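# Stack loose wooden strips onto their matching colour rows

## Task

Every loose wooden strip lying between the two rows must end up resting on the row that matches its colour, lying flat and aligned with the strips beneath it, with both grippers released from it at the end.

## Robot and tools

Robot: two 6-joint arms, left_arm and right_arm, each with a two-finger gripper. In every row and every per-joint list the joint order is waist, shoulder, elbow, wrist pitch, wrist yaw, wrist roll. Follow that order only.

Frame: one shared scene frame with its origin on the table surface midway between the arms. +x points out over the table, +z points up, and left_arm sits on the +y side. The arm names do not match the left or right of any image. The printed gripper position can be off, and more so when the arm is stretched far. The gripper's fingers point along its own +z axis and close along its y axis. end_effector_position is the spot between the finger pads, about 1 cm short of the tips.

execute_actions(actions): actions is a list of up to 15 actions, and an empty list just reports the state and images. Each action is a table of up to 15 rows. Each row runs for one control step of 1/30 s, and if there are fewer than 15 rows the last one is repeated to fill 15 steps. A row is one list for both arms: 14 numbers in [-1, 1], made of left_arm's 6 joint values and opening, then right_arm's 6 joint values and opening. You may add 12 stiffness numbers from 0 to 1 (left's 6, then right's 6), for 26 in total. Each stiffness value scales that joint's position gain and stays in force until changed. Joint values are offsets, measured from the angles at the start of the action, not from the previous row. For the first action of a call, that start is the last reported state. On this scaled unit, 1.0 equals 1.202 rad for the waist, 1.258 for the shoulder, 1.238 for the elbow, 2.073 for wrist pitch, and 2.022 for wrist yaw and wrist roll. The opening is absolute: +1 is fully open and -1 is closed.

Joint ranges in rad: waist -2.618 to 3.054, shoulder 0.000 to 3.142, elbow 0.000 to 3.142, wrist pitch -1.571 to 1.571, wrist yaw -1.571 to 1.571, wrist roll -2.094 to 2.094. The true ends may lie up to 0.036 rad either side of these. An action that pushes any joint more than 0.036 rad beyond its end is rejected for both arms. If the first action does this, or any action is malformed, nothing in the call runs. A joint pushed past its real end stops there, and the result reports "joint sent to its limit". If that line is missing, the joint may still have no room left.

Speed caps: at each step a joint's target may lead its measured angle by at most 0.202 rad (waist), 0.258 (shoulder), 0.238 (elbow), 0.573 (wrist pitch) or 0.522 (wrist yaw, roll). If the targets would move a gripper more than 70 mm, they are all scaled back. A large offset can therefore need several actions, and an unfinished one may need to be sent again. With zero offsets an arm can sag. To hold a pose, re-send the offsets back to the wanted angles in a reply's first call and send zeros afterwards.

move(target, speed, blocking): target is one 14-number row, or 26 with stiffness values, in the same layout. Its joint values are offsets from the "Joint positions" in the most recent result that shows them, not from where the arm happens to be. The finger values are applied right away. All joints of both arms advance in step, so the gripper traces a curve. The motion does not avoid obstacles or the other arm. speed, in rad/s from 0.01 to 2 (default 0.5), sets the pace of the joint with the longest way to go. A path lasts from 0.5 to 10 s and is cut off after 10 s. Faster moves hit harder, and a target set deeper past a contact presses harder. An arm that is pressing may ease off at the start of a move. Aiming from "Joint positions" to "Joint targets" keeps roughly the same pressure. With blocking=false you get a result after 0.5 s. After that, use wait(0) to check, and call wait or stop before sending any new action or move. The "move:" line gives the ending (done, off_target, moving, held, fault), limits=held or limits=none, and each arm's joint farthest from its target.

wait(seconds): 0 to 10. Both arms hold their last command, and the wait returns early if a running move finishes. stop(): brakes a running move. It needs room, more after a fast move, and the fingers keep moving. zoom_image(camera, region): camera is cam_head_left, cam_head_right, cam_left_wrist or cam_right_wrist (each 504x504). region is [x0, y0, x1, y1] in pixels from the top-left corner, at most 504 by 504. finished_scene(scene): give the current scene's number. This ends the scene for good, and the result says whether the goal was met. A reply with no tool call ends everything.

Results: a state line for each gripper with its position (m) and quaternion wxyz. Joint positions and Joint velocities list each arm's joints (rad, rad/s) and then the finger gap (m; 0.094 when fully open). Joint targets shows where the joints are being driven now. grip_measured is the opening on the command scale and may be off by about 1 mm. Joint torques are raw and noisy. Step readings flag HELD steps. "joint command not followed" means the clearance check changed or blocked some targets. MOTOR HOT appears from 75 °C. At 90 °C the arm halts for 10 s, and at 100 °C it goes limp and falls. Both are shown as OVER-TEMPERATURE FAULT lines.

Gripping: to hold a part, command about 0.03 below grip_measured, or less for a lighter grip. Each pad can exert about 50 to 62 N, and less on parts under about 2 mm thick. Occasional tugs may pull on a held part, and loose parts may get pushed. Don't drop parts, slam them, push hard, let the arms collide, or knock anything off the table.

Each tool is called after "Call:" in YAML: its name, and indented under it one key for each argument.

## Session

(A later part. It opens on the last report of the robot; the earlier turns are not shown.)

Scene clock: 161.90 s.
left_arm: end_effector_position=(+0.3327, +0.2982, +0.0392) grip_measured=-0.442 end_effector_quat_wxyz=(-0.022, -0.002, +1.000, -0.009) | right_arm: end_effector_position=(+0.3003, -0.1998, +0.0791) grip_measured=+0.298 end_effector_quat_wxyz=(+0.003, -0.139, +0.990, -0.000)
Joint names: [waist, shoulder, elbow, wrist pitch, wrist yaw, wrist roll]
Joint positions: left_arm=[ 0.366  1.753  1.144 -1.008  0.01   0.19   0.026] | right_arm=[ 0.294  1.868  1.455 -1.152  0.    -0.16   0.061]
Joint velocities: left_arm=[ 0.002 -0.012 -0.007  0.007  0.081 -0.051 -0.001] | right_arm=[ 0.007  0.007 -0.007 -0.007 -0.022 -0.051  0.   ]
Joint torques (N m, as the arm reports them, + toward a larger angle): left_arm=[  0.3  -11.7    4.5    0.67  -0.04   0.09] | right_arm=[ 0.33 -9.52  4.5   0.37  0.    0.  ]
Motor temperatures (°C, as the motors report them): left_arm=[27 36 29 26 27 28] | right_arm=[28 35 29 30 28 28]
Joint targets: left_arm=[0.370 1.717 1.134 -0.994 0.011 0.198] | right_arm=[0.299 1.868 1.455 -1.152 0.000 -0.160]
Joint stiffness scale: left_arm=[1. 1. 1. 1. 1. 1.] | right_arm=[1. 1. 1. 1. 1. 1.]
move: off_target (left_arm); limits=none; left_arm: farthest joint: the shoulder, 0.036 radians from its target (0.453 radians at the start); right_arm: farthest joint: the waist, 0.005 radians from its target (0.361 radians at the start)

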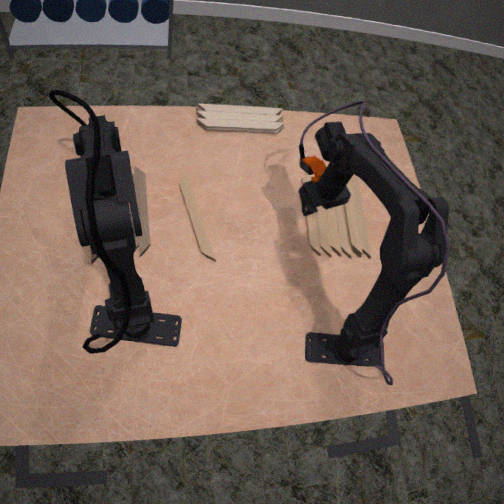

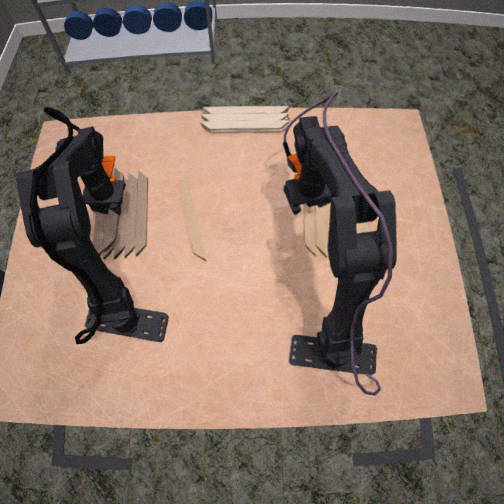

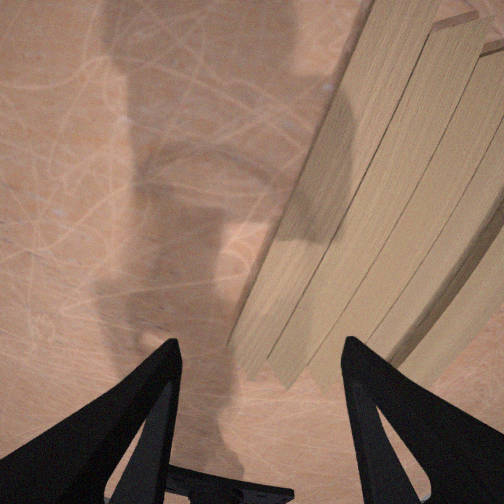

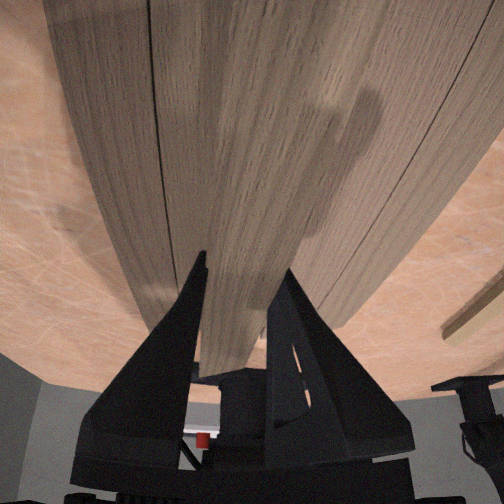

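Call:
move:
  target: [-0.016,0.022,0,0.042,0,-0.016,-0.47, 0.535,0.534,0.81,-0.148,0,0.349,0.3]
  speed: 0.7

Call:
zoom_image:
  camera: "cam_head_right"
  region: [50,140,190,280]

Scene clock: 173.00 s.
left_arm: end_effector_position=(+0.3487, +0.2993, +0.0323) grip_measured=-0.442 end_effector_quat_wxyz=(+0.002, -0.010, +1.000, -0.005) | right_arm: end_effector_position=(+0.3060, +0.0983, +0.0490) grip_measured=+0.298 end_effector_quat_wxyz=(+0.000, -0.115, +0.993, -0.000)
Joint names: [waist, shoulder, elbow, wrist pitch, wrist yaw, wrist roll]
Joint positions: left_arm=[ 0.359  1.776  1.144 -0.936  0.01   0.166  0.026] | right_arm=[ 0.944  2.542  2.421 -1.449  0.     0.539  0.061]
Joint velocities: left_arm=[ 0.017 -0.002 -0.012 -0.022 -0.022 -0.081  0.   ] | right_arm=[ 0.002 -0.007 -0.017 -0.007  0.007 -0.022  0.   ]
Joint torques (N m, as the arm reports them, + toward a larger angle): left_arm=[-1.07 -8.63  5.42  0.76 -0.04 -0.05] | right_arm=[ -0.63 -15.41   6.89   0.2   -0.04   0.  ]
Motor temperatures (°C, as the motors report them): left_arm=[27 35 29 26 27 28] | right_arm=[28 35 29 30 28 28]
Joint targets: left_arm=[0.346 1.780 1.144 -0.921 0.010 0.157] | right_arm=[0.937 2.540 2.457 -1.459 0.000 0.546]
Joint stiffness scale: left_arm=[1. 1. 1. 1. 1. 1.] | right_arm=[1. 1. 1. 1. 1. 1.]
move: off_target (right_arm); limits=none; left_arm: farthest joint: the wrist pitch, 0.015 radians from its target (0.087 radians at the start); right_arm: farthest joint: the elbow, 0.037 radians from its target (1.003 radians at the start)

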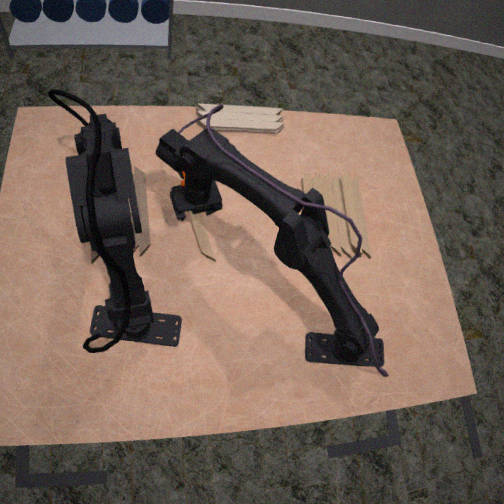

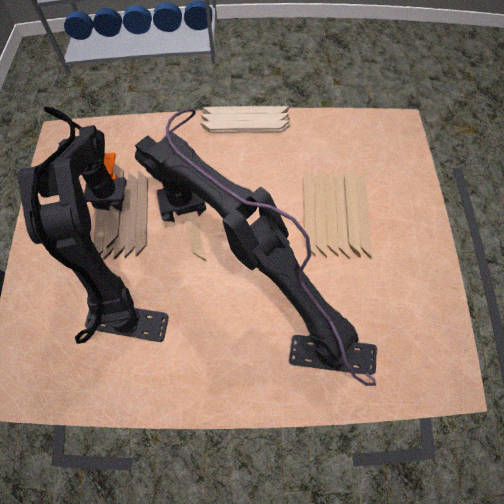

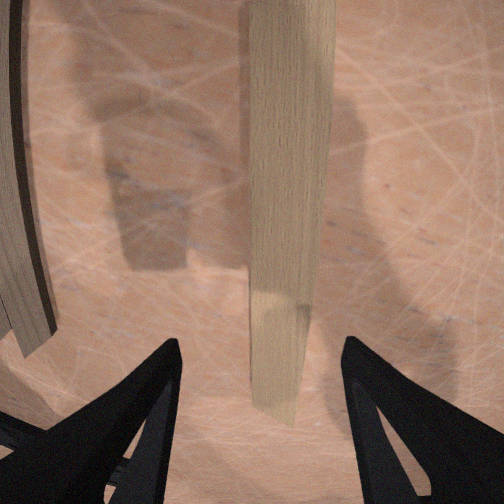

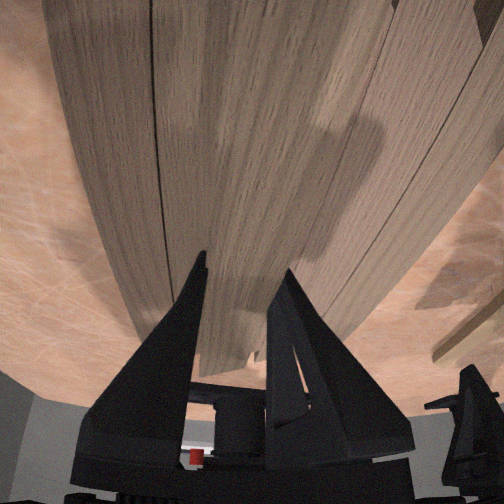

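Region (50, 140, 190, 280) of cam_head_right's 504x504 image, scaled by 3.600, with more detail than that image has.

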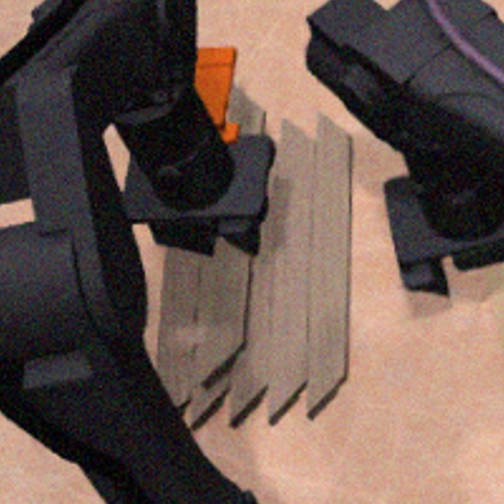

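Call:
move:
  target: [-0.016,-0.076,-0.076,0.013,0,0,-0.47, -0.03,0.05,0,0.034,0,-0.019,0.3]
  speed: 0.2

Call:
zoom_image:
  camera: "cam_head_right"
  region: [50,140,190,280]

Scene clock: 182.80 s.
left_arm: end_effector_position=(+0.3293, +0.2937, +0.0302) grip_measured=-0.442 end_effector_quat_wxyz=(-0.001, -0.007, +1.000, -0.005) | right_arm: end_effector_position=(+0.3237, +0.0936, +0.0168) grip_measured=+0.298 end_effector_quat_wxyz=(-0.002, -0.115, +0.993, -0.002)
Joint names: [waist, shoulder, elbow, wrist pitch, wrist yaw, wrist roll]
Joint positions: left_arm=[ 0.353  1.714  1.061 -0.922  0.01   0.166  0.026] | right_arm=[ 0.912  2.61   2.421 -1.387  0.     0.507  0.061]
Joint velocities: left_arm=[ 0.002  0.002  0.002  0.051 -0.037  0.007 -0.001] | right_arm=[-0.012  0.002 -0.007  0.007  0.022 -0.007 -0.   ]
Joint torques (N m, as the arm reports them, + toward a larger angle): left_arm=[ -1.09 -11.1    4.39   0.73  -0.03   0.03] | right_arm=[ -0.44 -16.1    4.47   0.39   0.04  -0.05]
Motor temperatures (°C, as the motors report them): left_arm=[27 34 29 26 27 28] | right_arm=[28 38 30 30 28 28]
Joint targets: left_arm=[0.340 1.681 1.050 -0.909 0.010 0.166] | right_arm=[0.908 2.606 2.421 -1.379 0.000 0.501]
Joint stiffness scale: left_arm=[1. 1. 1. 1. 1. 1.] | right_arm=[1. 1. 1. 1. 1. 1.]
move: off_target (left_arm); limits=none; left_arm: farthest joint: the shoulder, 0.034 radians from its target (0.096 radians at the start); right_arm: farthest joint: the wrist pitch, 0.009 radians from its target (0.071 radians at the start)

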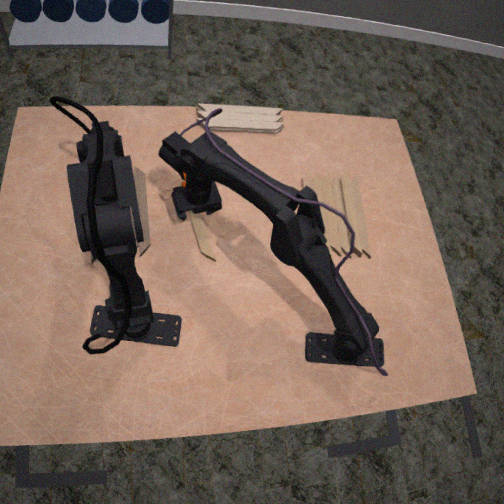

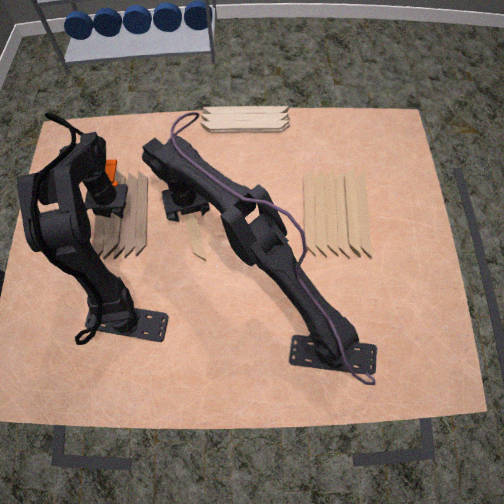

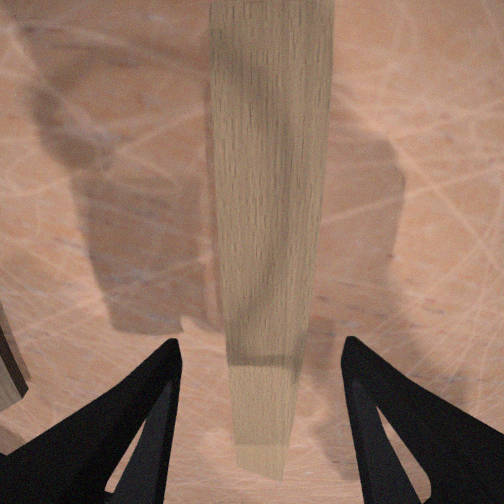

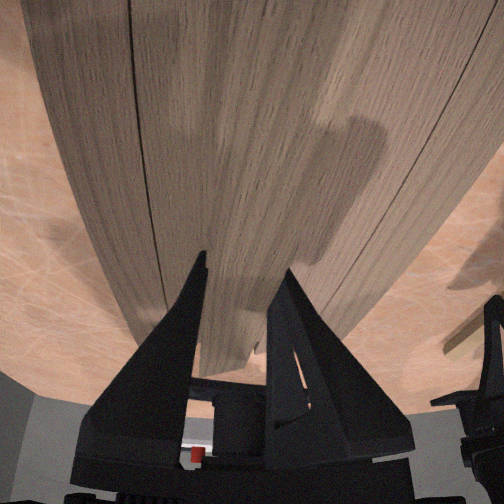

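Region (50, 140, 190, 280) of cam_head_right's 504x504 image, scaled by 3.600, with more detail than that image has.

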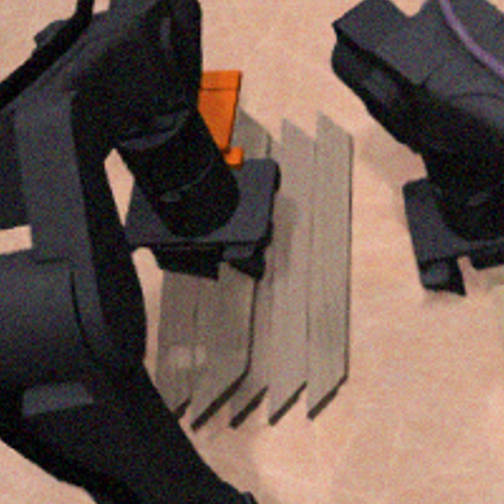

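Call:
move:
  target: [0,0.024,0,0.012,0,0,-0.47, 0,0.015,0,0.01,0,0,0.3]
  speed: 0.08

Call:
zoom_image:
  camera: "cam_head_right"
  region: [50,140,190,280]

Scene clock: 187.37 s.
left_arm: end_effector_position=(+0.3289, +0.2936, +0.0252) grip_measured=-0.442 end_effector_quat_wxyz=(-0.008, -0.007, +1.000, -0.007) | right_arm: end_effector_position=(+0.3245, +0.0942, +0.0074) grip_measured=+0.298 end_effector_quat_wxyz=(-0.005, -0.115, +0.993, -0.004)
Joint names: [waist, shoulder, elbow, wrist pitch, wrist yaw, wrist roll]
Joint positions: left_arm=[ 0.353  1.733  1.061 -0.917  0.01   0.166  0.026] | right_arm=[ 0.912  2.63   2.421 -1.375  0.     0.507  0.061]
Joint velocities: left_arm=[-0.002 -0.012 -0.017 -0.081 -0.022 -0.007 -0.001] | right_arm=[ 0.002 -0.007 -0.002 -0.066 -0.022 -0.007 -0.001]
Joint torques (N m, as the arm reports them, + toward a larger angle): left_arm=[ 0.01 -7.34  5.3   0.77 -0.03  0.03] | right_arm=[  0.04 -15.65   4.48   0.37  -0.02   0.  ]
Motor temperatures (°C, as the motors report them): left_arm=[27 34 29 26 27 28] | right_arm=[28 39 29 30 28 28]
Joint targets: left_arm=[0.353 1.744 1.061 -0.897 0.010 0.166] | right_arm=[0.912 2.629 2.421 -1.367 0.000 0.507]
Joint stiffness scale: left_arm=[1. 1. 1. 1. 1. 1.] | right_arm=[1. 1. 1. 1. 1. 1.]
move: done; limits=none; left_arm: farthest joint: the wrist pitch, 0.020 radians from its target (0.025 radians at the start); right_arm: farthest joint: the wrist pitch, 0.009 radians from its target (0.021 radians at the start)

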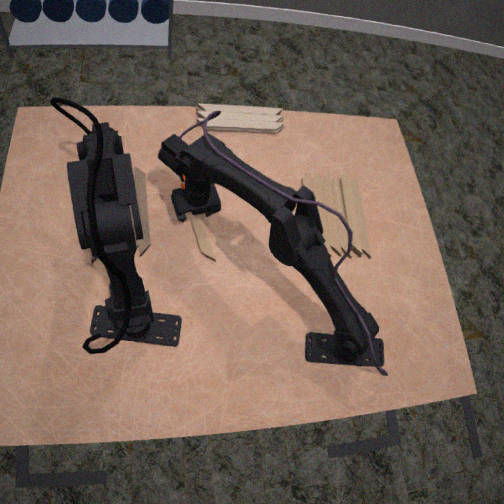

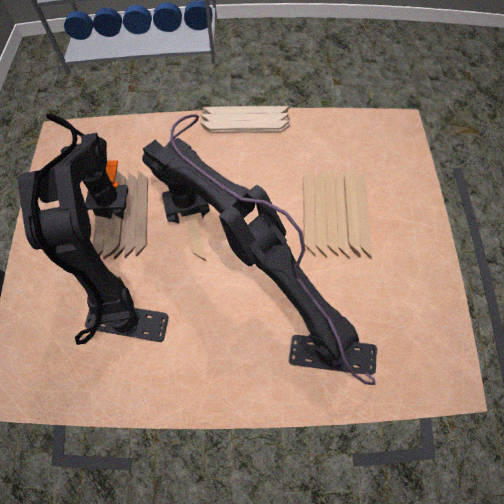

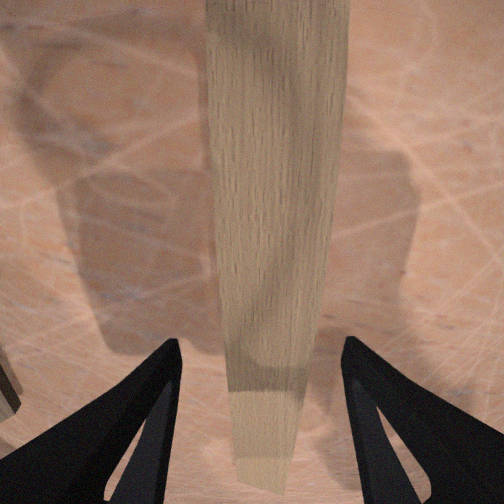

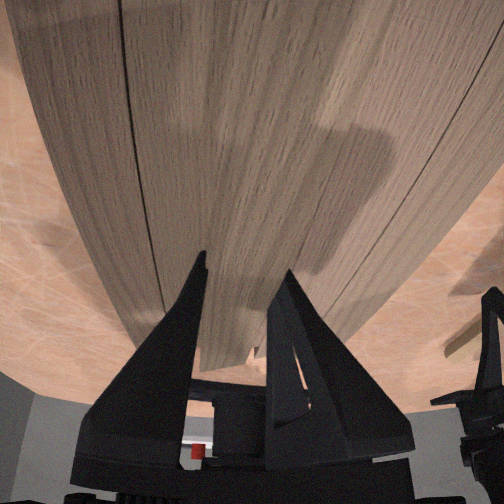

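Region (50, 140, 190, 280) of cam_head_right's 504x504 image, scaled by 3.600, with more detail than that image has.

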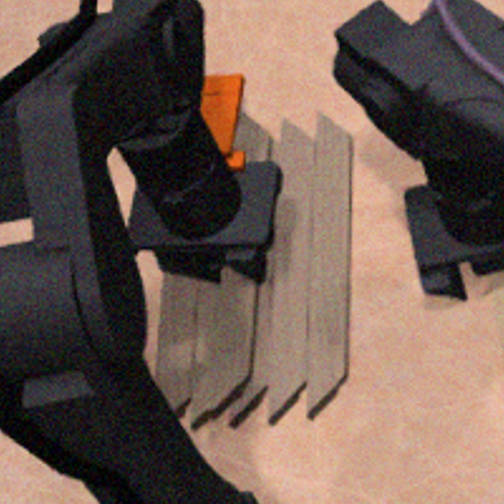

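Call:
move:
  target: [0,0,0,0,0,0,0.0, 0,0,0,0,0,0,-0.46]

Call:
move:
  target: [0,-0.15,0,-0.06,0,0,0.0, 0,-0.1,0,-0.06,0,0,-0.46]
  speed: 0.3

Call:
move:
  target: [0.4,0,0,0,0,0,0.0, -0.625,-0.433,-0.81,0.236,0,-0.224,-0.46]
  speed: 0.6

Call:
zoom_image:
  camera: "cam_head_left"
  region: [280,140,420,280]

Scene clock: 196.70 s.
left_arm: end_effector_position=(+0.3288, +0.2929, +0.0252) grip_measured=-0.002 end_effector_quat_wxyz=(-0.008, -0.007, +1.000, -0.009) | right_arm: end_effector_position=(+0.3245, +0.0943, +0.0074) grip_measured=-0.430 end_effector_quat_wxyz=(-0.005, -0.115, +0.993, -0.004)
Joint names: [waist, shoulder, elbow, wrist pitch, wrist yaw, wrist roll]
Joint positions: left_arm=[ 0.353  1.733  1.061 -0.918  0.014  0.166  0.047] | right_arm=[ 0.912  2.63   2.421 -1.375  0.     0.507  0.027]
Joint velocities: left_arm=[-0.012  0.012  0.007 -0.051 -0.007 -0.022  0.   ] | right_arm=[-0.012 -0.007  0.002 -0.007 -0.022 -0.095 -0.   ]
Joint torques (N m, as the arm reports them, + toward a larger angle): left_arm=[-0.04 -8.37  5.3   0.6  -0.05  0.01] | right_arm=[  0.07 -15.43   4.47   0.27   0.01  -0.01]
Motor temperatures (°C, as the motors report them): left_arm=[27 33 29 26 27 28] | right_arm=[28 41 29 30 28 28]
Joint targets: left_arm=[0.353 1.733 1.061 -0.917 0.010 0.166] | right_arm=[0.912 2.630 2.421 -1.375 0.001 0.507]
Joint stiffness scale: left_arm=[1. 1. 1. 1. 1. 1.] | right_arm=[1. 1. 1. 1. 1. 1.]
move: done; limits=none; left_arm: farthest joint: the wrist yaw, 0.004 radians from its target (0.000 radians at the start); right_arm: farthest joint: the waist, 0.000 radians from its target (0.000 radians at the start)

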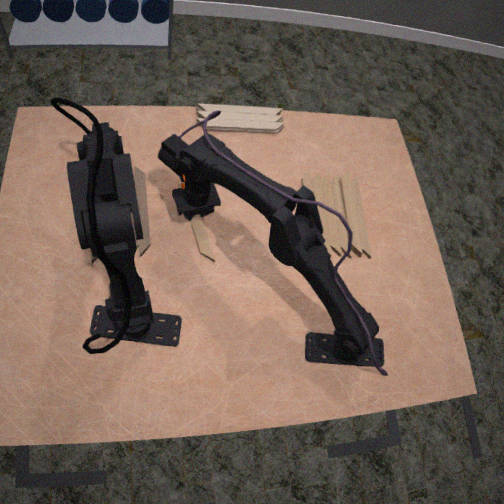

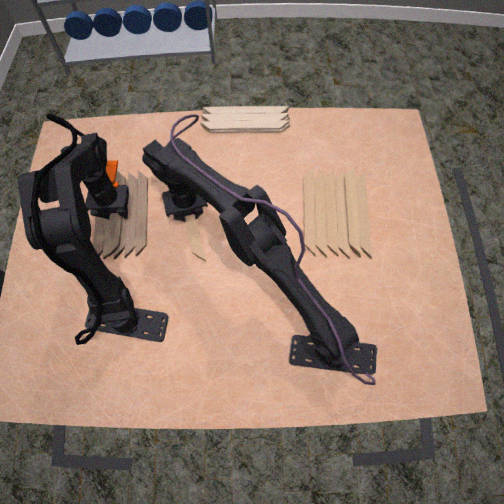

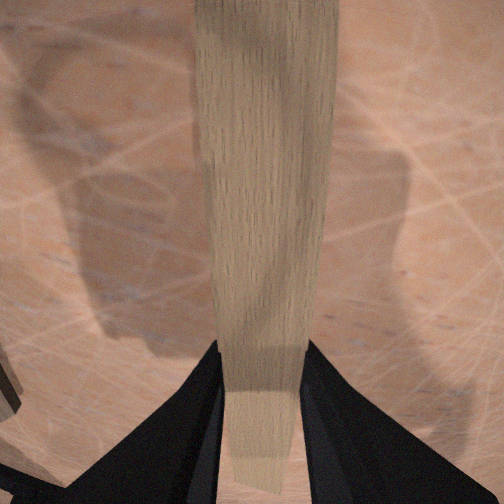

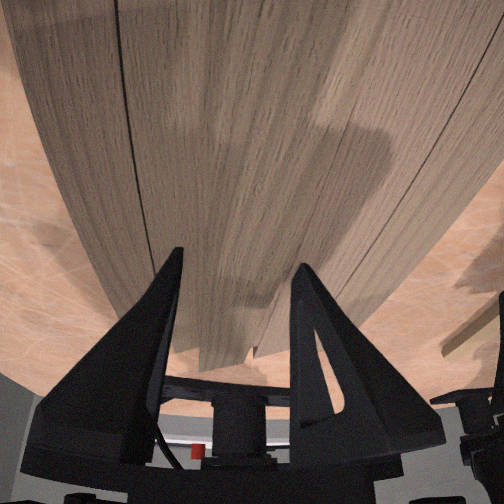

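Scene clock: 197.90 s.
left_arm: end_effector_position=(+0.3117, +0.2898, +0.0670) grip_measured=-0.002 end_effector_quat_wxyz=(+0.014, -0.007, +1.000, -0.005) | right_arm: end_effector_position=(+0.3104, +0.0814, +0.0590) grip_measured=-0.430 end_effector_quat_wxyz=(-0.007, -0.115, +0.993, -0.005)
Joint names: [waist, shoulder, elbow, wrist pitch, wrist yaw, wrist roll]
Joint positions: left_arm=[ 0.353  1.571  1.061 -1.035  0.014  0.166  0.047] | right_arm=[ 0.912  2.521  2.421 -1.489  0.     0.507  0.027]
Joint velocities: left_arm=[ 0.007  0.012 -0.007  0.007 -0.037  0.066 -0.   ] | right_arm=[ 0.002  0.002  0.002  0.022  0.007 -0.007  0.001]
Joint torques (N m, as the arm reports them, + toward a larger angle): left_arm=[-0.02 -9.32  5.74  0.62 -0.04  0.04] | right_arm=[  0.04 -15.99   4.61   0.15  -0.03   0.  ]
Motor temperatures (°C, as the motors report them): left_arm=[27 33 29 26 27 28] | right_arm=[28 41 29 30 28 28]
Joint targets: left_arm=[0.353 1.544 1.061 -1.042 0.014 0.166] | right_arm=[0.912 2.504 2.421 -1.499 0.000 0.507]
Joint stiffness scale: left_arm=[1. 1. 1. 1. 1. 1.] | right_arm=[1. 1. 1. 1. 1. 1.]
move: off_target (left_arm); limits=none; left_arm: farthest joint: the shoulder, 0.026 radians from its target (0.188 radians at the start); right_arm: farthest joint: the shoulder, 0.017 radians from its target (0.126 radians at the start)

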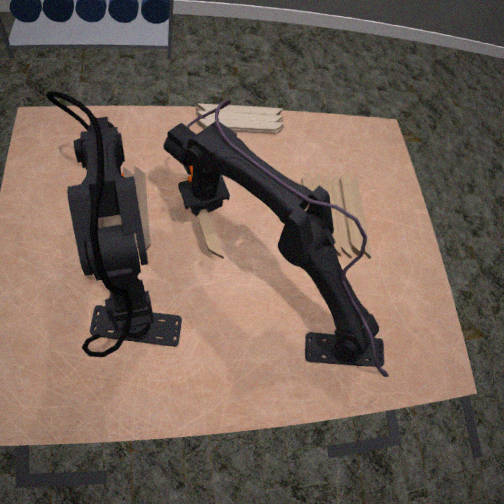

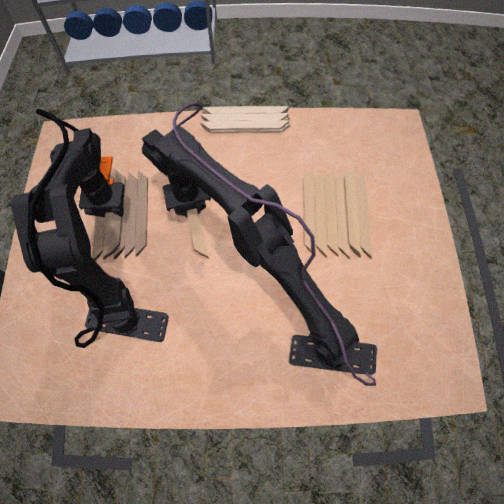

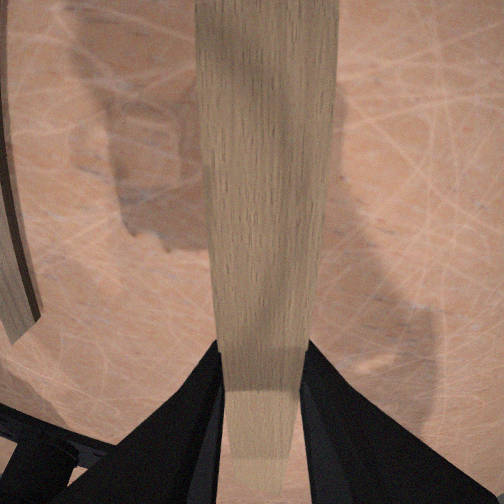

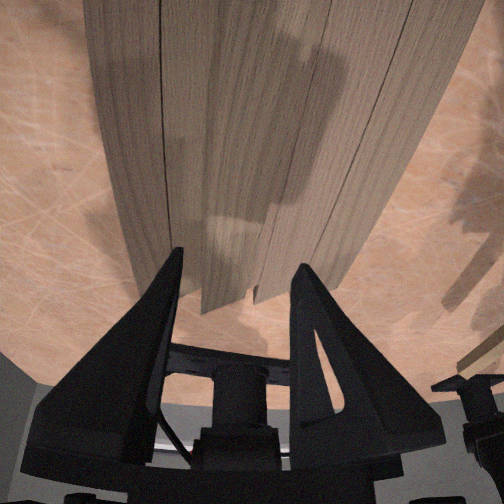

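Scene clock: 200.30 s.
left_arm: end_effector_position=(+0.2619, +0.4049, +0.0670) grip_measured=-0.002 end_effector_quat_wxyz=(+0.015, -0.239, +0.971, -0.002) | right_arm: end_effector_position=(+0.3244, -0.2470, +0.0292) grip_measured=-0.430 end_effector_quat_wxyz=(-0.002, +0.039, +0.999, +0.001)
Joint names: [waist, shoulder, elbow, wrist pitch, wrist yaw, wrist roll]
Joint positions: left_arm=[ 0.823  1.571  1.061 -1.035  0.015  0.166  0.047] | right_arm=[ 0.158  2.002  1.436 -1.008 -0.001  0.061  0.027]
Joint velocities: left_arm=[ 0.007 -0.017 -0.012 -0.037 -0.022 -0.037  0.001] | right_arm=[-0.002 -0.002  0.007 -0.007  0.037 -0.022 -0.001]
Joint torques (N m, as the arm reports them, + toward a larger angle): left_arm=[ 0.86 -7.18  5.75  0.67 -0.03  0.02] | right_arm=[  0.3  -12.92   3.26   0.39   0.04  -0.06]
Motor temperatures (°C, as the motors report them): left_arm=[27 33 29 26 27 28] | right_arm=[28 41 29 30 28 28]
Joint targets: left_arm=[0.833 1.571 1.061 -1.035 0.014 0.166] | right_arm=[0.161 1.976 1.419 -1.000 0.000 0.054]
Joint stiffness scale: left_arm=[1. 1. 1. 1. 1. 1.] | right_arm=[1. 1. 1. 1. 1. 1.]
move: off_target (right_arm); limits=none; left_arm: farthest joint: the waist, 0.011 radians from its target (0.481 radians at the start); right_arm: farthest joint: the shoulder, 0.026 radians from its target (0.545 radians at the start)

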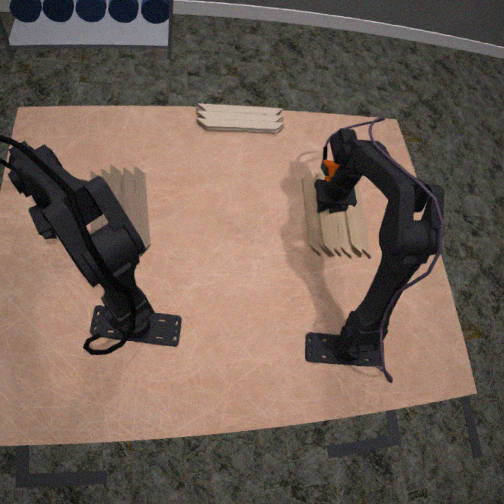

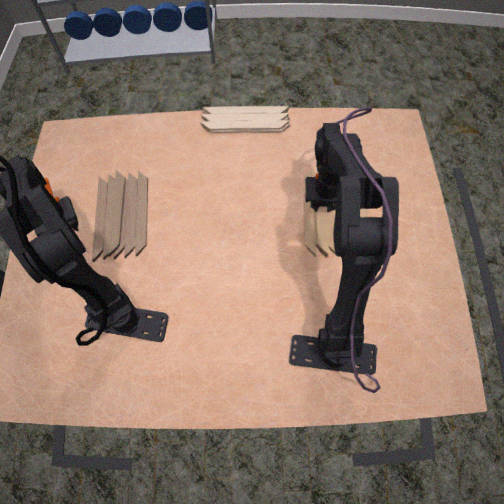

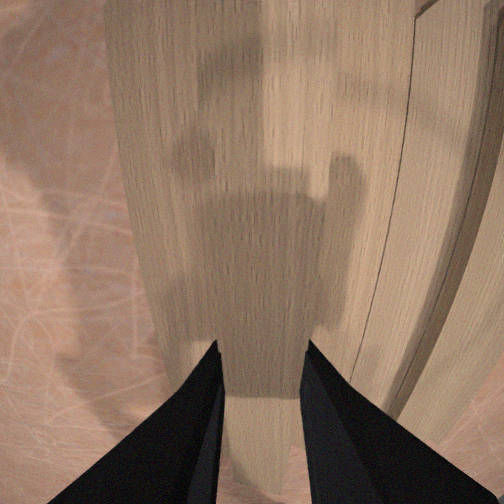

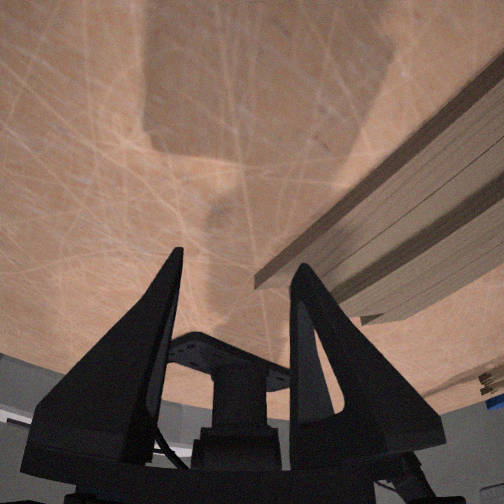

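Region (280, 140, 420, 280) of cam_head_left's 504x504 image, scaled by 3.600, with more detail than that image has.

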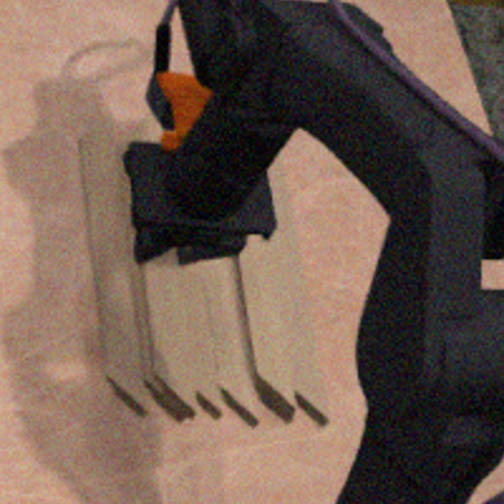

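Call:
move:
  target: [0,0,0,0,0,0,0.0, 0,0.028,0,0.015,0,0,-0.46]
  speed: 0.06

Call:
move:
  target: [0,0,0,0,0,0,0.0, 0,0,0,0,0,0,-0.1]

Call:
move:
  target: [0,0,0,0,0,0,0.0, 0,-0.15,0,-0.08,0,0,-0.1]
  speed: 0.4

Scene clock: 207.80 s.
left_arm: end_effector_position=(+0.2619, +0.4049, +0.0670) grip_measured=-0.002 end_effector_quat_wxyz=(+0.015, -0.239, +0.971, -0.002) | right_arm: end_effector_position=(+0.3251, -0.2471, +0.0200) grip_measured=-0.430 end_effector_quat_wxyz=(-0.008, +0.038, +0.999, +0.000)
Joint names: [waist, shoulder, elbow, wrist pitch, wrist yaw, wrist roll]
Joint positions: left_arm=[ 0.823  1.571  1.061 -1.035  0.015  0.166  0.047] | right_arm=[ 0.158  2.029  1.436 -0.995 -0.001  0.06   0.027]
Joint velocities: left_arm=[ 0.017  0.002  0.007  0.051  0.051 -0.081 -0.   ] | right_arm=[ 0.007  0.002  0.002  0.007 -0.066 -0.037 -0.001]
Joint torques (N m, as the arm reports them, + toward a larger angle): left_arm=[-0.03 -7.12  5.71  0.65 -0.03  0.02] | right_arm=[  0.06 -10.1    4.39   0.47   0.04   0.01]
Motor temperatures (°C, as the motors report them): left_arm=[27 33 29 26 27 28] | right_arm=[28 40 29 30 28 28]
Joint targets: left_arm=[0.823 1.571 1.061 -1.035 0.015 0.166] | right_arm=[0.158 2.038 1.436 -0.977 -0.001 0.061]
Joint stiffness scale: left_arm=[1. 1. 1. 1. 1. 1.] | right_arm=[1. 1. 1. 1. 1. 1.]
move: done; limits=none; left_arm: farthest joint: the waist, 0.000 radians from its target (0.000 radians at the start); right_arm: farthest joint: the wrist pitch, 0.018 radians from its target (0.031 radians at the start)

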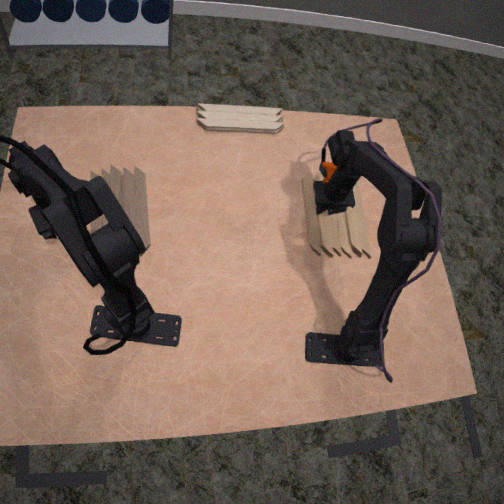

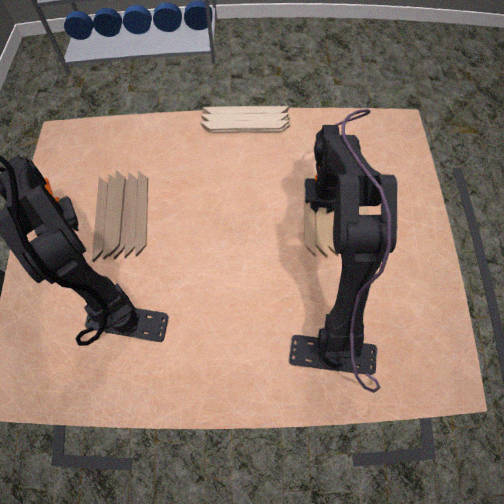

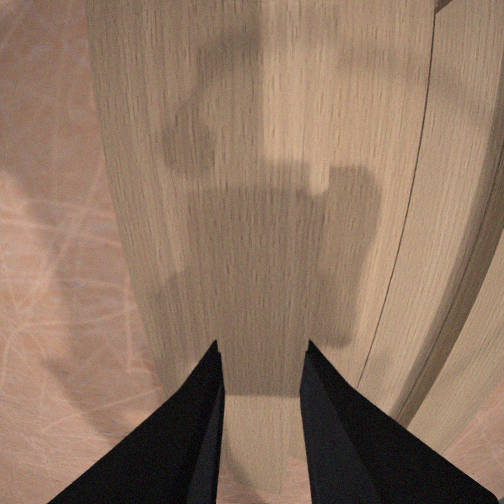

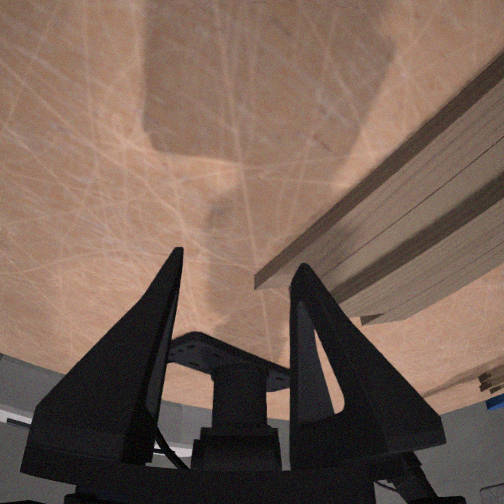

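Scene clock: 208.30 s.
left_arm: end_effector_position=(+0.2619, +0.4049, +0.0670) grip_measured=-0.002 end_effector_quat_wxyz=(+0.015, -0.239, +0.971, -0.002) | right_arm: end_effector_position=(+0.3250, -0.2471, +0.0200) grip_measured=-0.102 end_effector_quat_wxyz=(-0.009, +0.038, +0.999, +0.000)
Joint names: [waist, shoulder, elbow, wrist pitch, wrist yaw, wrist roll]
Joint positions: left_arm=[ 0.823  1.571  1.061 -1.035  0.015  0.166  0.047] | right_arm=[ 0.158  2.029  1.436 -0.996 -0.001  0.06   0.042]
Joint velocities: left_arm=[-0.017  0.007 -0.022 -0.081 -0.066 -0.037  0.   ] | right_arm=[ 0.012 -0.002  0.017  0.007 -0.037  0.037  0.   ]
Joint torques (N m, as the arm reports them, + toward a larger angle): left_arm=[-0.03 -7.15  5.74  0.68 -0.04  0.02] | right_arm=[  0.2  -10.83   4.36   0.25  -0.01  -0.01]
Motor temperatures (°C, as the motors report them): left_arm=[27 33 29 26 27 28] | right_arm=[28 40 29 30 28 28]
Joint targets: left_arm=[0.823 1.571 1.061 -1.035 0.015 0.166] | right_arm=[0.158 2.029 1.436 -0.995 -0.001 0.060]
Joint stiffness scale: left_arm=[1. 1. 1. 1. 1. 1.] | right_arm=[1. 1. 1. 1. 1. 1.]
move: done; limits=none; left_arm: farthest joint: the waist, 0.000 radians from its target (0.000 radians at the start); right_arm: farthest joint: the wrist pitch, 0.001 radians from its target (0.000 radians at the start)

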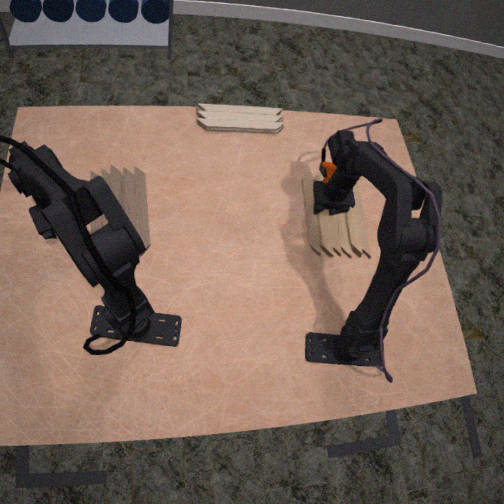

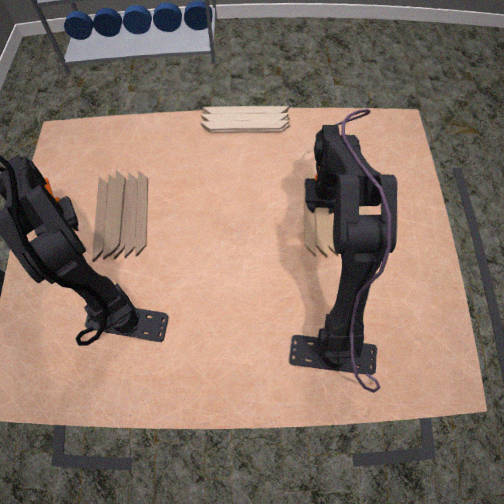

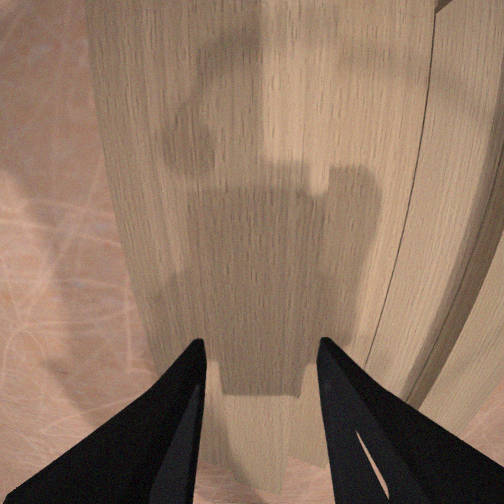

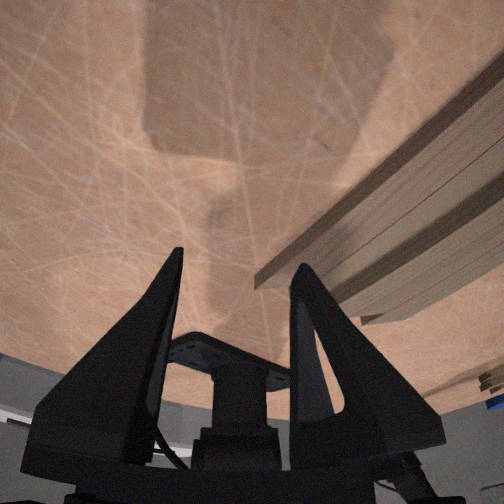

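Scene clock: 209.43 s.
left_arm: end_effector_position=(+0.2619, +0.4049, +0.0670) grip_measured=-0.002 end_effector_quat_wxyz=(+0.015, -0.239, +0.971, -0.002) | right_arm: end_effector_position=(+0.2983, -0.2466, +0.0802) grip_measured=-0.102 end_effector_quat_wxyz=(+0.002, +0.038, +0.999, +0.001)
Joint names: [waist, shoulder, elbow, wrist pitch, wrist yaw, wrist roll]
Joint positions: left_arm=[ 0.823  1.571  1.061 -1.035  0.015  0.166  0.047] | right_arm=[ 0.158  1.85   1.436 -1.152 -0.001  0.06   0.042]
Joint velocities: left_arm=[-0.017 -0.012  0.007 -0.081 -0.007 -0.081 -0.   ] | right_arm=[-0.007 -0.007 -0.002  0.051 -0.051 -0.11  -0.001]
Joint torques (N m, as the arm reports them, + toward a larger angle): left_arm=[-0.01 -7.17  5.75  0.67 -0.04  0.03] | right_arm=[ -0.05 -10.3    4.49   0.2    0.03  -0.03]
Motor temperatures (°C, as the motors report them): left_arm=[27 33 29 26 27 28] | right_arm=[28 40 29 30 28 28]
Joint targets: left_arm=[0.823 1.571 1.061 -1.035 0.015 0.166] | right_arm=[0.158 1.840 1.436 -1.161 -0.001 0.060]
Joint stiffness scale: left_arm=[1. 1. 1. 1. 1. 1.] | right_arm=[1. 1. 1. 1. 1. 1.]
move: done; limits=none; left_arm: farthest joint: the waist, 0.000 radians from its target (0.000 radians at the start); right_arm: farthest joint: the shoulder, 0.010 radians from its target (0.188 radians at the start)

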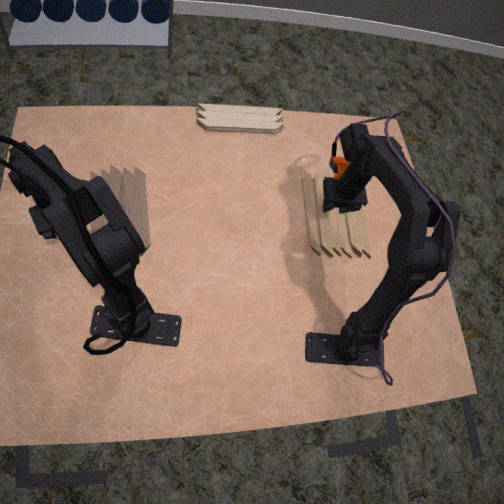

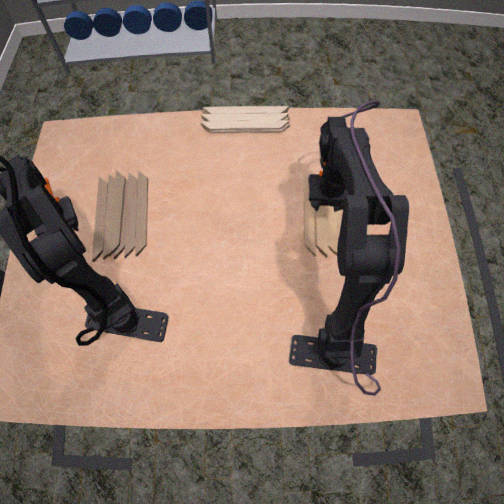

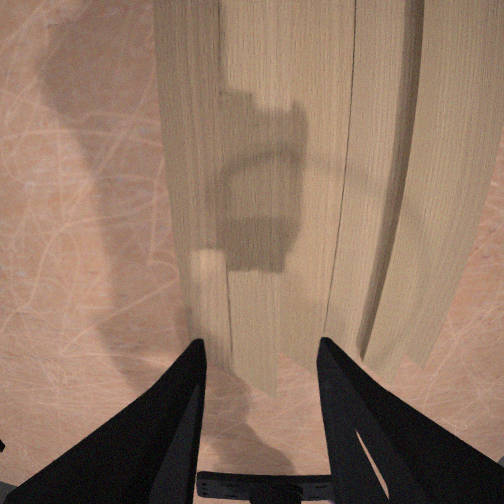

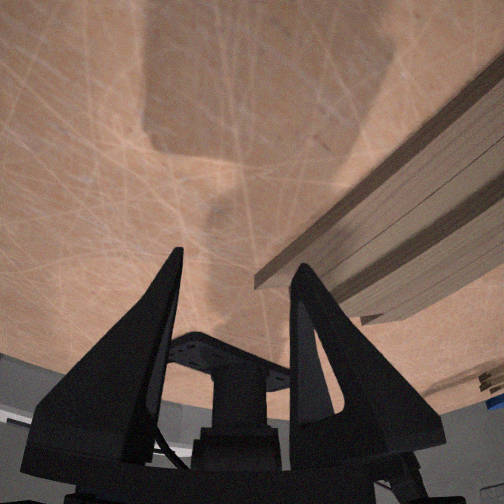

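Call:
finished_scene:
  scene: 1

The scene is finished: the task was done.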